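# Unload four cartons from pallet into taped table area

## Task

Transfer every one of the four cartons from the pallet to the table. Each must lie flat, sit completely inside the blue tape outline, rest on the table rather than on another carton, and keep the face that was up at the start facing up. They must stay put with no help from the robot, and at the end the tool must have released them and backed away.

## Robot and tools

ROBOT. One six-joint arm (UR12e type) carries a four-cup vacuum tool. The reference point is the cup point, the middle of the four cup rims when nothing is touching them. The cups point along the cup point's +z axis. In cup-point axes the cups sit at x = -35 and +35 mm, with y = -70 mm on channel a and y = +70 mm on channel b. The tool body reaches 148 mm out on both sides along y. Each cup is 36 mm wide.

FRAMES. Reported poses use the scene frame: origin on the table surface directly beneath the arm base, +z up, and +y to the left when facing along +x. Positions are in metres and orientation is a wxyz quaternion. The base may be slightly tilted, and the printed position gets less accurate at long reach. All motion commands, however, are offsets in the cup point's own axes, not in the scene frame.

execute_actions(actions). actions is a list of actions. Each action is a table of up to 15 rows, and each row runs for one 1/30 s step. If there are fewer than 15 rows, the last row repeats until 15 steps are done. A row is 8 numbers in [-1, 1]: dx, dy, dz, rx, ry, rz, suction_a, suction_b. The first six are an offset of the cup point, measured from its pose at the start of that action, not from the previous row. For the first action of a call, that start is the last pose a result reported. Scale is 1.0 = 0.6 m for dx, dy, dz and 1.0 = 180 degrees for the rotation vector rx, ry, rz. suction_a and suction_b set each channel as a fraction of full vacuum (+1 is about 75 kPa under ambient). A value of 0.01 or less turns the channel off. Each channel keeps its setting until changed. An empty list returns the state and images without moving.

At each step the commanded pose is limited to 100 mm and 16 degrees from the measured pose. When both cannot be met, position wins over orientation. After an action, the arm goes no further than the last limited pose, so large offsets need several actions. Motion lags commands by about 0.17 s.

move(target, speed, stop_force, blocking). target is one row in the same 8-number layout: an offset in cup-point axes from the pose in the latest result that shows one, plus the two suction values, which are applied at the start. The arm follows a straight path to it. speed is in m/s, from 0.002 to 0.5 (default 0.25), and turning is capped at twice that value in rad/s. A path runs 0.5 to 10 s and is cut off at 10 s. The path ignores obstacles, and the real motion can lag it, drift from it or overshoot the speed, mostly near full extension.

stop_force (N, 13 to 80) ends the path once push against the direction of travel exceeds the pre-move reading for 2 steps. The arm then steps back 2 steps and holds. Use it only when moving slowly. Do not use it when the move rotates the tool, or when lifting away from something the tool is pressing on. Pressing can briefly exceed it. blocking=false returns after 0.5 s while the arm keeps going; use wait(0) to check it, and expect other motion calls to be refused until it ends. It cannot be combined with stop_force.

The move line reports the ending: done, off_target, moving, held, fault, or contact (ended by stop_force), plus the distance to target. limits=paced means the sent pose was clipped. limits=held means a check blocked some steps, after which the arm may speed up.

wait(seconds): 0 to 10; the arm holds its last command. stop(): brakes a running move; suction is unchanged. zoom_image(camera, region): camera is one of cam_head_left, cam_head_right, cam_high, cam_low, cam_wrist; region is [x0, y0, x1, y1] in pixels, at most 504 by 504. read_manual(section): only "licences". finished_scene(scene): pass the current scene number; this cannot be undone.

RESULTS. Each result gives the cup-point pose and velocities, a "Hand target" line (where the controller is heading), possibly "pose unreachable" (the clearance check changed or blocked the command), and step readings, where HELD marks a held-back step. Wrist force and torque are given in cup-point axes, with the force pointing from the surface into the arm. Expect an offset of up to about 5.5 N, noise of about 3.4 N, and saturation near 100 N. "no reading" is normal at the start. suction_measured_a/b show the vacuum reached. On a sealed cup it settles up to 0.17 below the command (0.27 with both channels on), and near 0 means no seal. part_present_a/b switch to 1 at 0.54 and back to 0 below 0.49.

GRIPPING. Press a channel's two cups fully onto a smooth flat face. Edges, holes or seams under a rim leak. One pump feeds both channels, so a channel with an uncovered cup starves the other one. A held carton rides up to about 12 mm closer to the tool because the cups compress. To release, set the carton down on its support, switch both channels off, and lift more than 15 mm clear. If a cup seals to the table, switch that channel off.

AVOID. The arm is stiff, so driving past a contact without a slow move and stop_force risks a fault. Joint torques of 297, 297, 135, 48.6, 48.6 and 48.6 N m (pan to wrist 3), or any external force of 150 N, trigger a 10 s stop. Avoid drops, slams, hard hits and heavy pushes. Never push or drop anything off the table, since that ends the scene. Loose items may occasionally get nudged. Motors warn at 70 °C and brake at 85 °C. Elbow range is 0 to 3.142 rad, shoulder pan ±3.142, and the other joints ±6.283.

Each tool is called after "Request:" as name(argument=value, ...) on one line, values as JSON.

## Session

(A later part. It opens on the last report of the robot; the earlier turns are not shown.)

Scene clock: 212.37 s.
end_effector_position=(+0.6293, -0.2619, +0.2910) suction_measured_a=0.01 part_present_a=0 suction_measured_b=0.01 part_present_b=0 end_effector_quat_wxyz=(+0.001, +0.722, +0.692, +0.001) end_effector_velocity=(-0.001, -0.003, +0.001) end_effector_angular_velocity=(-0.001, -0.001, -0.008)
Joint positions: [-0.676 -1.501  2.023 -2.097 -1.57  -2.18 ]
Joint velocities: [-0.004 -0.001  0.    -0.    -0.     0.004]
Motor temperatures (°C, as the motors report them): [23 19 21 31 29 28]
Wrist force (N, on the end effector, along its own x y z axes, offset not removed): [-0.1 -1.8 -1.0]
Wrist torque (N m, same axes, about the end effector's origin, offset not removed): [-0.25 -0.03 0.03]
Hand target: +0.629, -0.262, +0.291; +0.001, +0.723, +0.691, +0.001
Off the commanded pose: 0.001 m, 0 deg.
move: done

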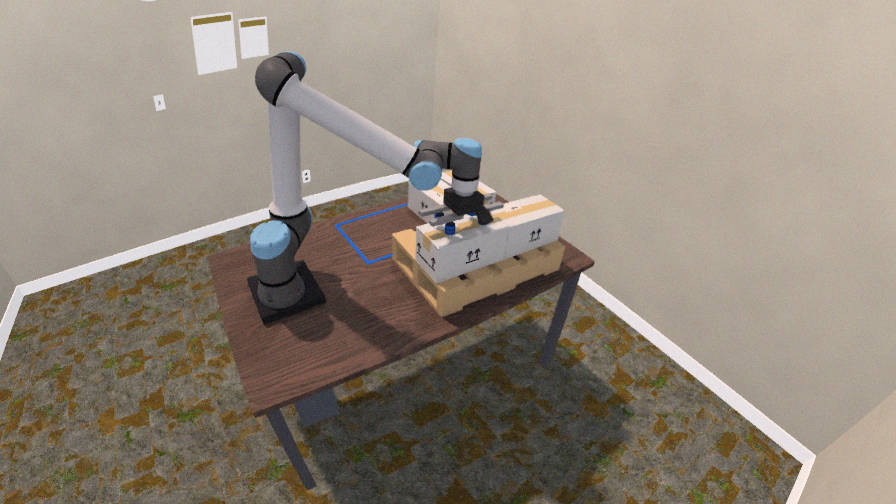

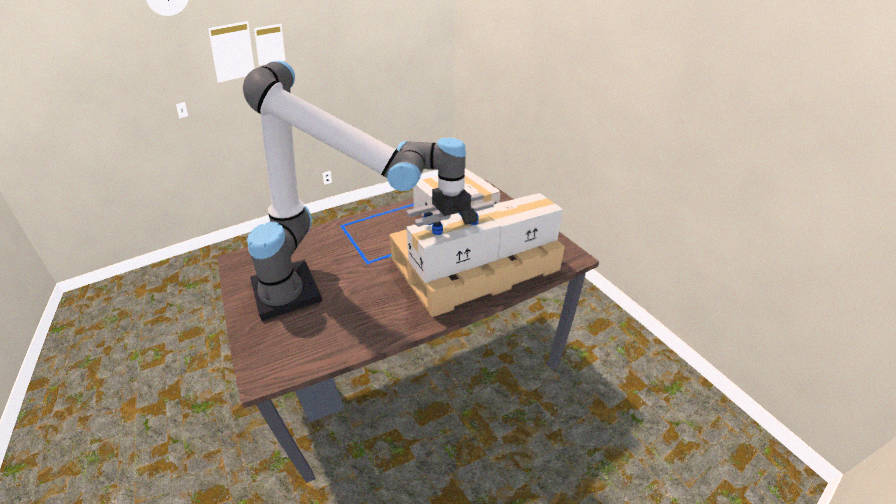

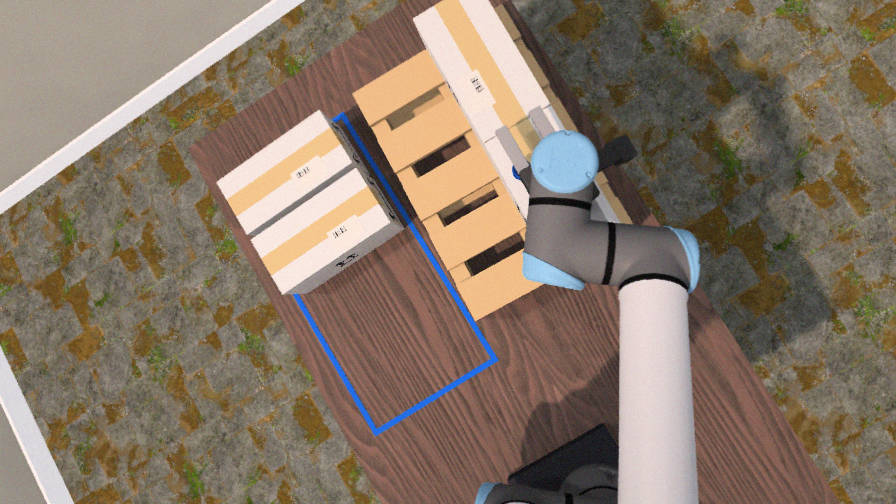

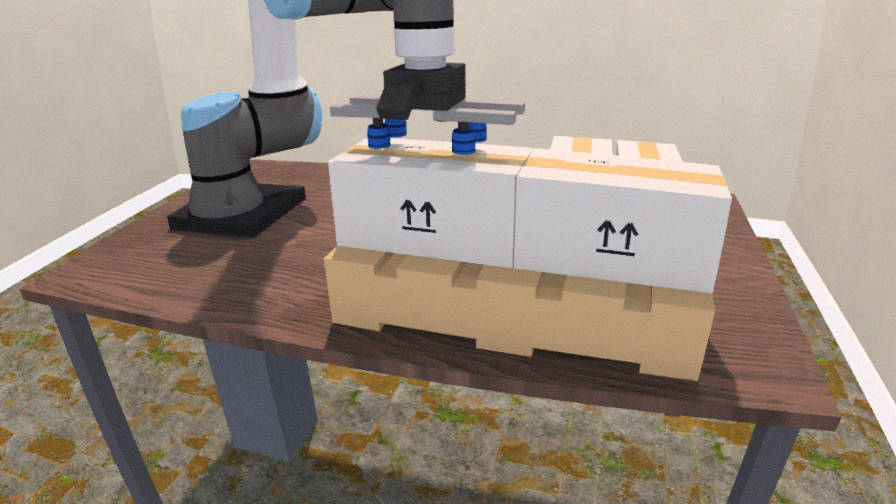

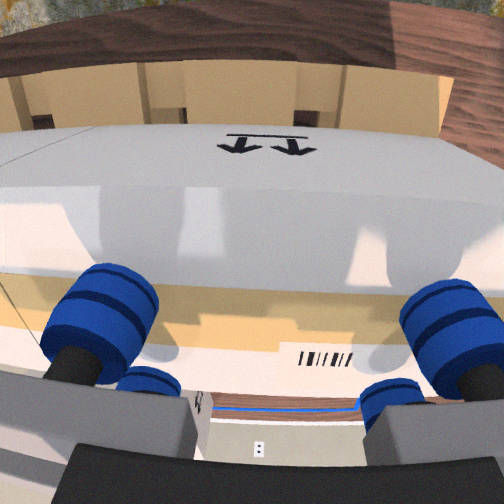

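Request:
move(target=[0,0,0.04,0,0,0,1,1], speed=0.04)

Request:
execute_actions(actions=[[[0,0,0,0,0,0,1,1]]])

Request:
move(target=[0,0,-0.27,0,0,0,1,1], speed=0.3)

Request:
move(target=[0.777,0.06,0,0,0,-0.522,1,1], speed=0.45)

Scene clock: 226.90 s.
end_effector_position=(+0.6294, -0.2618, +0.2673) suction_measured_a=0.35 part_present_a=0 suction_measured_b=0.35 part_present_b=0 end_effector_quat_wxyz=(+0.001, +0.722, +0.692, +0.001) end_effector_velocity=(+0.000, -0.001, -0.002) end_effector_angular_velocity=(-0.001, -0.002, -0.001)
Joint positions: [-0.676 -1.478  2.047 -2.143 -1.57  -2.18 ]
Joint velocities: [-0.001  0.002  0.002 -0.006  0.001 -0.   ]
Motor temperatures (°C, as the motors report them): [23 19 21 31 29 28]
Wrist force (N, on the end effector, along its own x y z axes, offset not removed): [3.4 -2.1 16.7]
Wrist torque (N m, same axes, about the end effector's origin, offset not removed): [-0.48 -0.46 0.10]
Hand target: +0.629, -0.262, +0.267; +0.001, +0.722, +0.692, +0.001
Off the commanded pose: 0.000 m, 0 deg.
move: done

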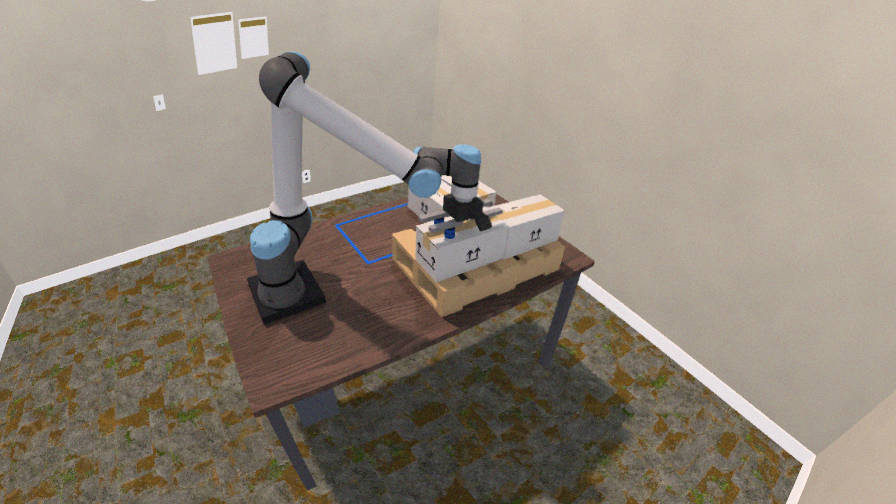

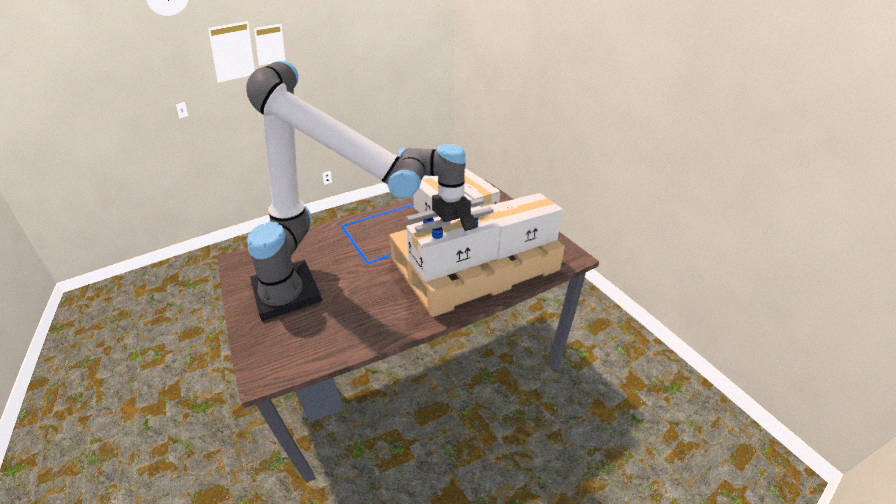

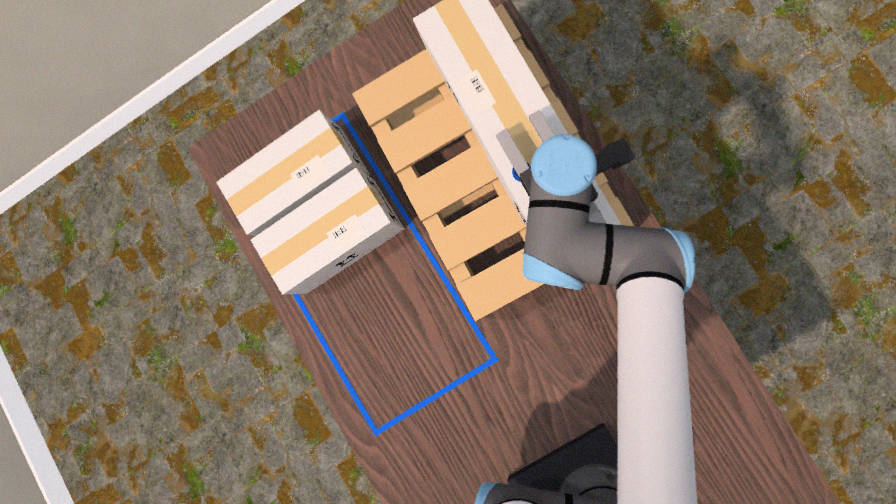

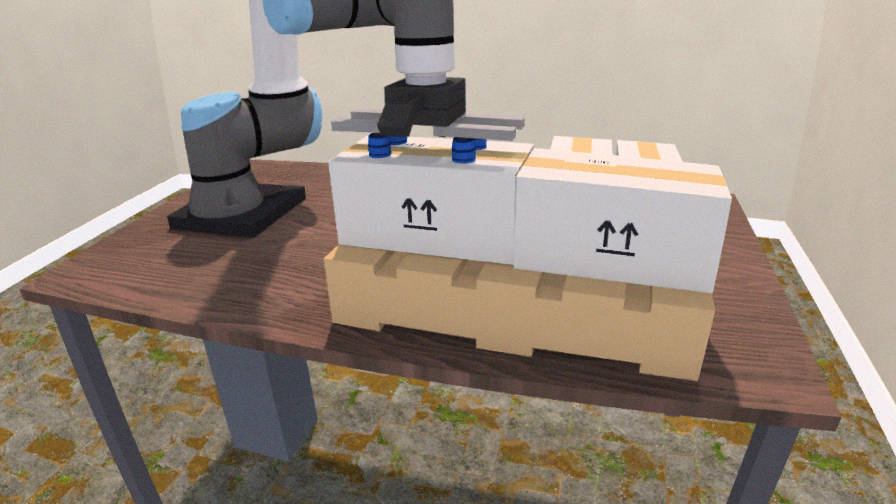

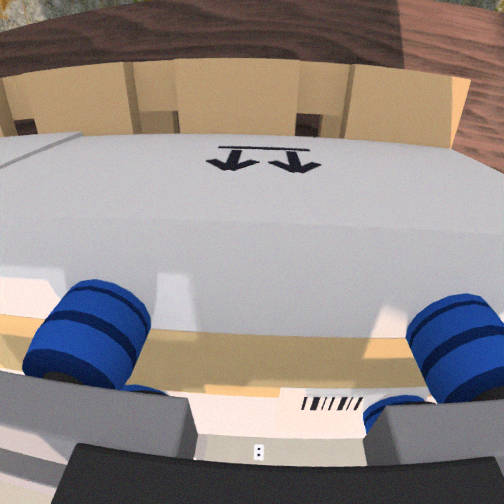

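Scene clock: 227.40 s.
end_effector_position=(+0.6294, -0.2618, +0.2672) suction_measured_a=0.60 part_present_a=1 suction_measured_b=0.60 part_present_b=1 end_effector_quat_wxyz=(+0.001, +0.722, +0.692, +0.001) end_effector_velocity=(-0.000, -0.000, +0.000) end_effector_angular_velocity=(+0.000, -0.000, -0.001)
Joint positions: [-0.676 -1.478  2.047 -2.143 -1.57  -2.18 ]
Joint velocities: [-0.001 -0.     0.     0.     0.    -0.   ]
Motor temperatures (°C, as the motors report them): [23 19 21 31 29 28]
Wrist force (N, on the end effector, along its own x y z axes, offset not removed): [-1.1 -2.5 16.8]
Wrist torque (N m, same axes, about the end effector's origin, offset not removed): [-0.58 0.08 0.03]
Hand target: +0.629, -0.262, +0.267; +0.001, +0.722, +0.692, +0.001
Off the commanded pose: 0.000 m, 0 deg.
Step readings (end_effector_position):
0: (+0.6294, -0.2618, +0.2673)
1: (+0.6294, -0.2618, +0.2672)
2: (+0.6294, -0.2618, +0.2672)
4: (+0.6294, -0.2618, +0.2672)
8: (+0.6294, -0.2618, +0.2672)
15: end_effector_position above

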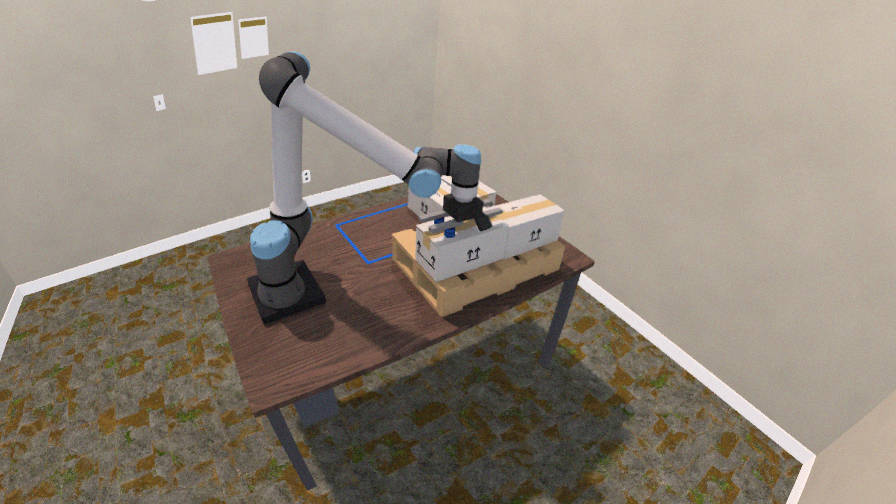

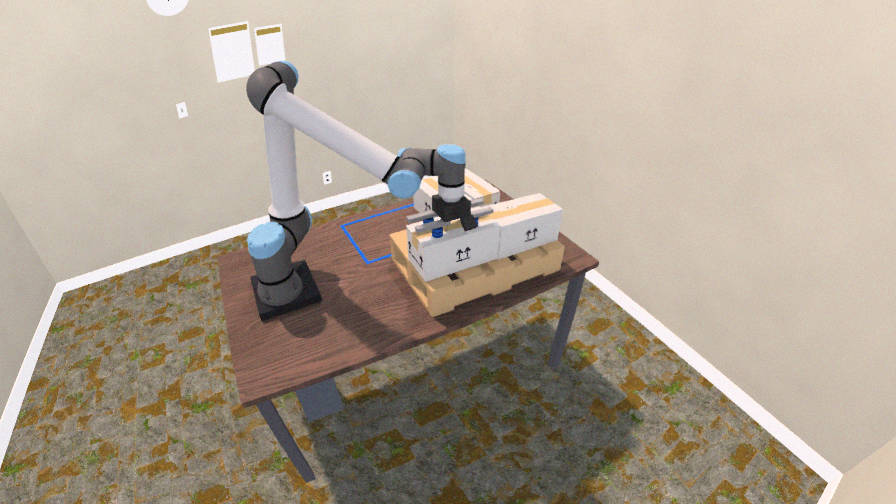

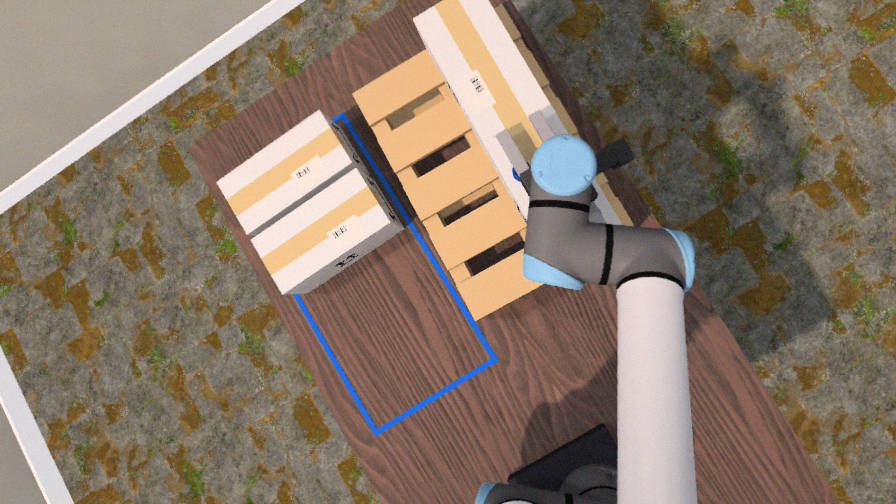

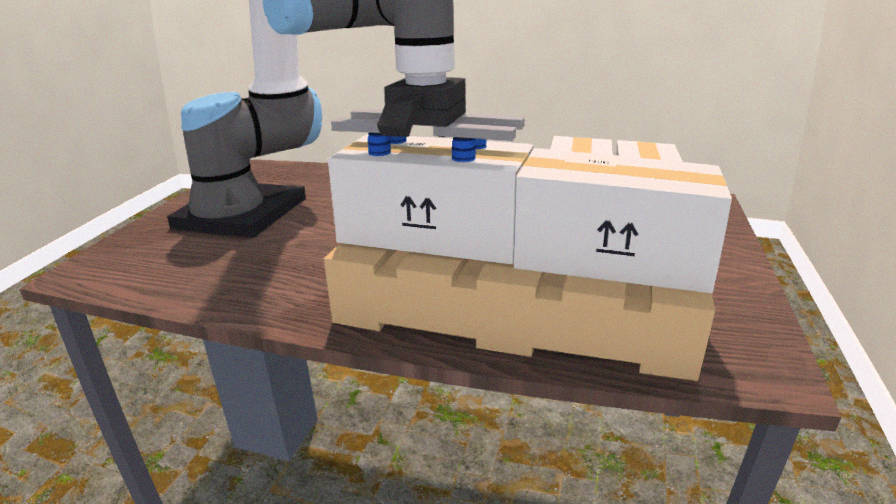

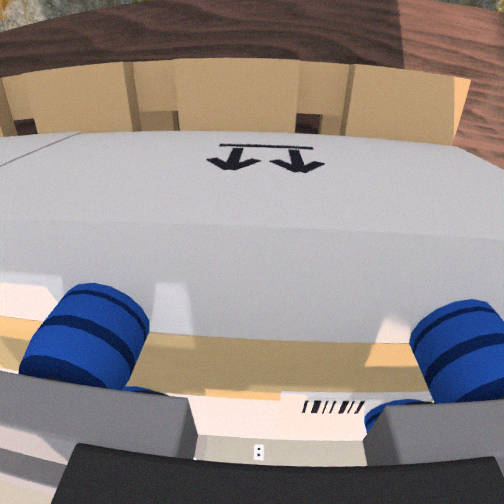

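Scene clock: 228.63 s.
end_effector_position=(+0.6290, -0.2618, +0.4287) suction_measured_a=0.64 part_present_a=1 suction_measured_b=0.64 part_present_b=1 end_effector_quat_wxyz=(+0.001, +0.722, +0.692, +0.001) end_effector_velocity=(-0.000, -0.001, +0.003) end_effector_angular_velocity=(-0.001, +0.002, +0.000)
Joint positions: [-0.676 -1.593  1.857 -1.837 -1.57  -2.18 ]
Joint velocities: [ 0.    -0.001 -0.005  0.007 -0.002 -0.   ]
Motor temperatures (°C, as the motors report them): [23 19 21 31 29 28]
Wrist force (N, on the end effector, along its own x y z axes, offset not removed): [-0.3 -3.1 17.2]
Wrist torque (N m, same axes, about the end effector's origin, offset not removed): [-0.72 -0.10 0.03]
Hand target: +0.629, -0.262, +0.429; +0.001, +0.722, +0.692, +0.001
Off the commanded pose: 0.000 m, 0 deg.
move: done

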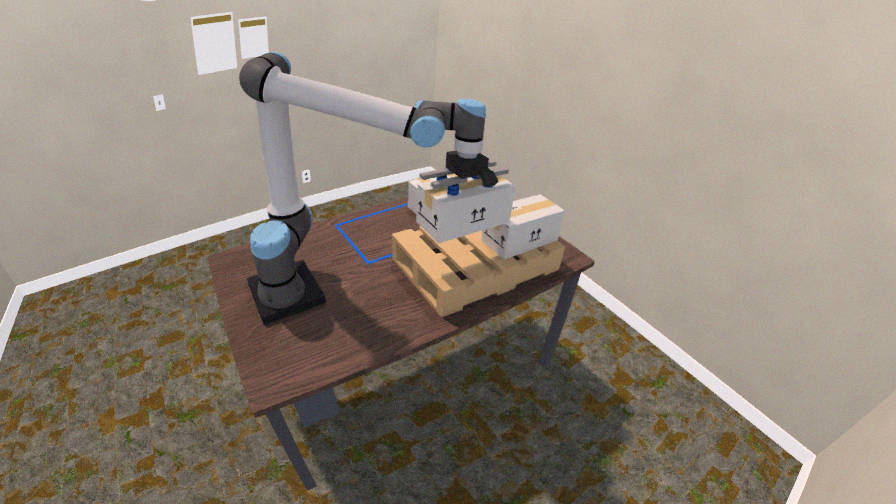

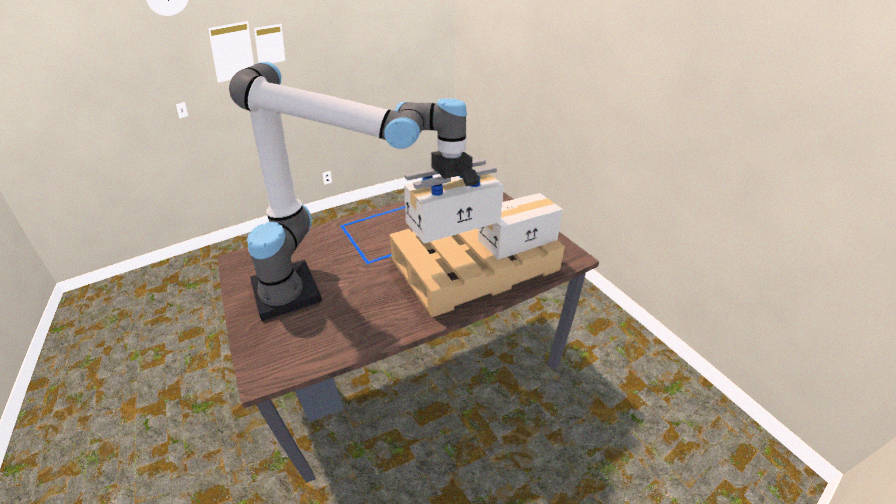

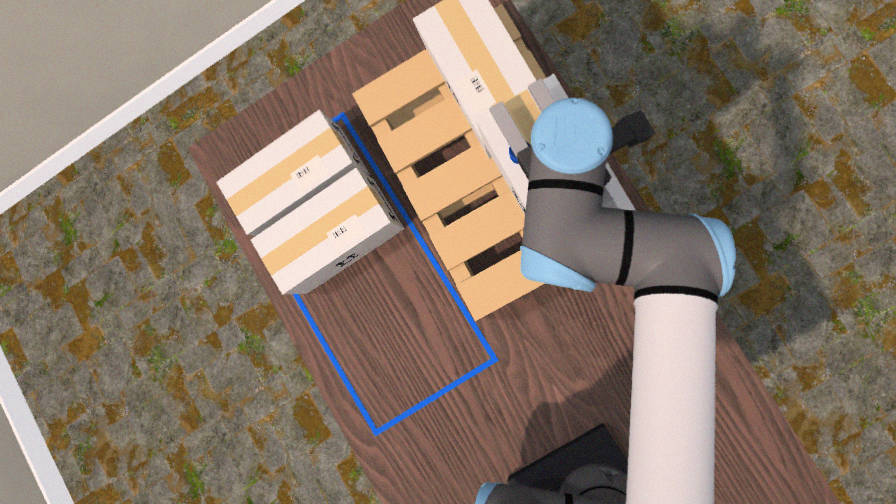

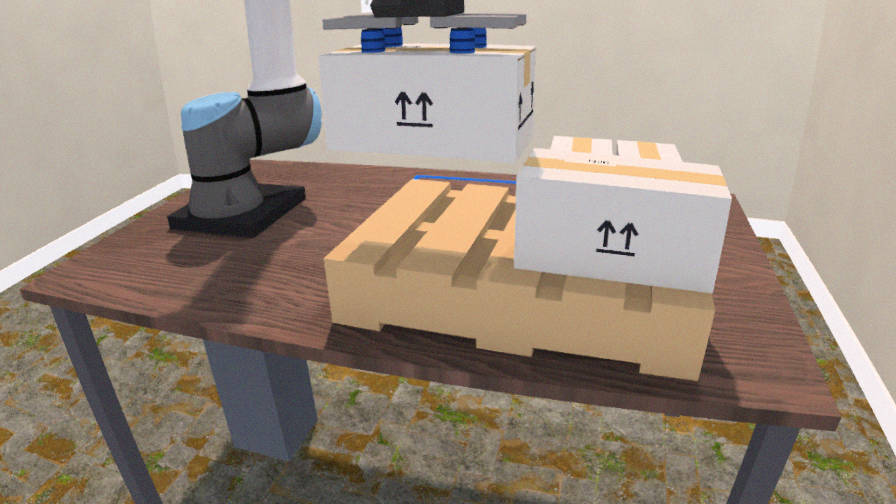

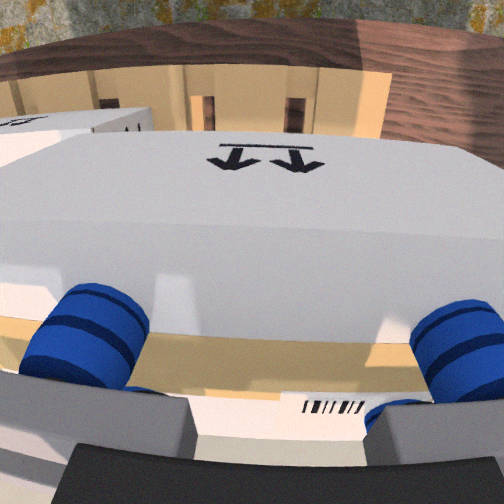

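Scene clock: 231.20 s.
end_effector_position=(+0.6849, +0.2018, +0.4289) suction_measured_a=0.64 part_present_a=1 suction_measured_b=0.64 part_present_b=1 end_effector_quat_wxyz=(+0.002, -0.012, +1.000, +0.000) end_effector_velocity=(+0.001, +0.002, -0.001) end_effector_angular_velocity=(+0.000, +0.002, +0.008)
Joint positions: [ 0.017 -1.538  1.801 -1.837 -1.572 -3.125]
Joint velocities: [ 0.003  0.003 -0.002  0.     0.    -0.005]
Motor temperatures (°C, as the motors report them): [23 19 21 31 29 28]
Wrist force (N, on the end effector, along its own x y z axes, offset not removed): [-1.3 0.1 16.9]
Wrist torque (N m, same axes, about the end effector's origin, offset not removed): [-0.33 0.23 0.07]
Hand target: +0.685, +0.202, +0.429; +0.002, -0.013, +1.000, +0.000
Off the commanded pose: 0.001 m, 0 deg.
move: done

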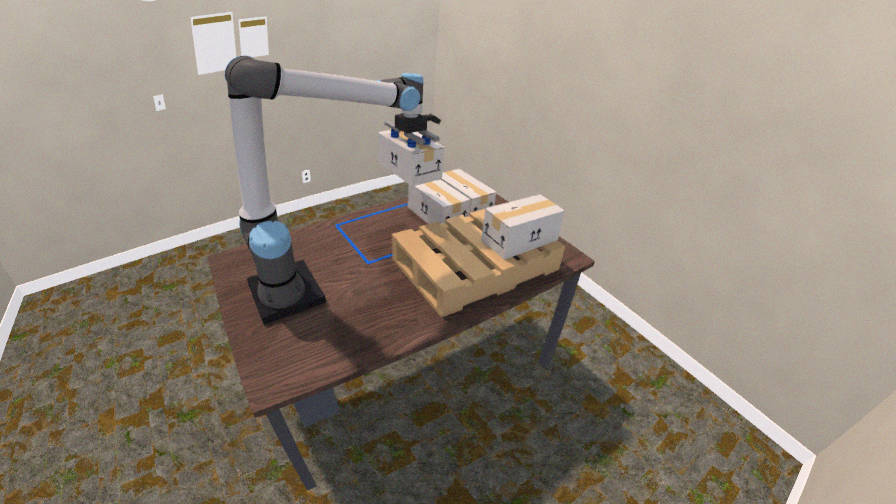

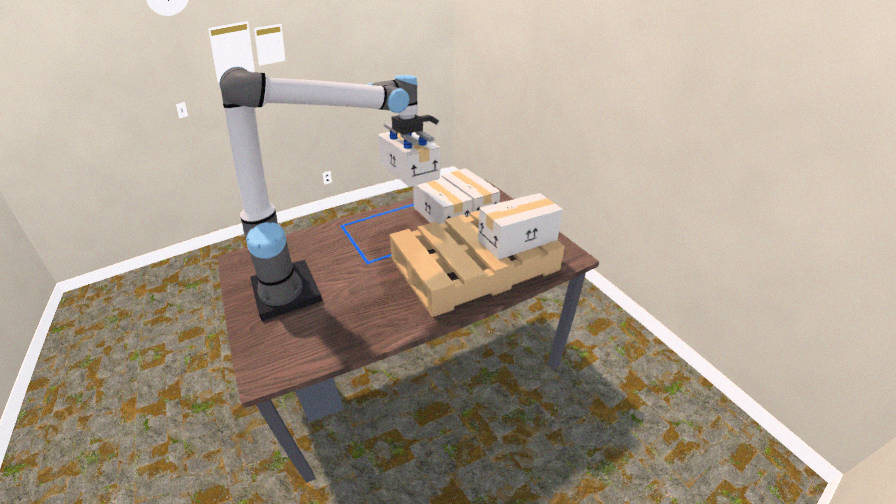

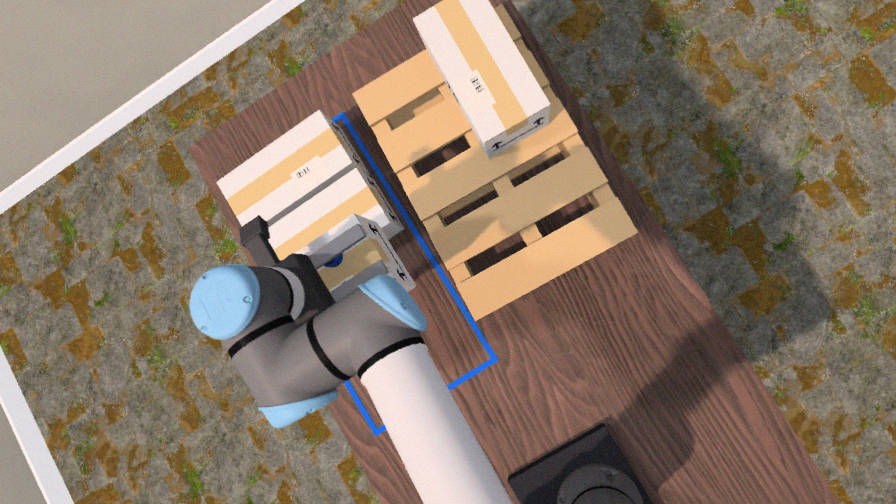

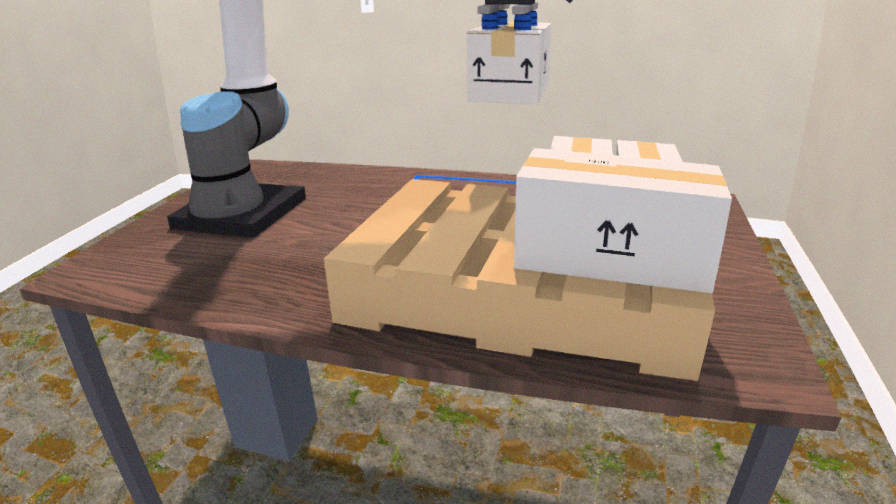

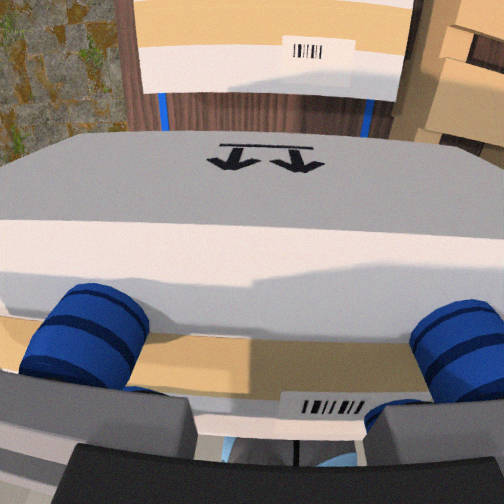

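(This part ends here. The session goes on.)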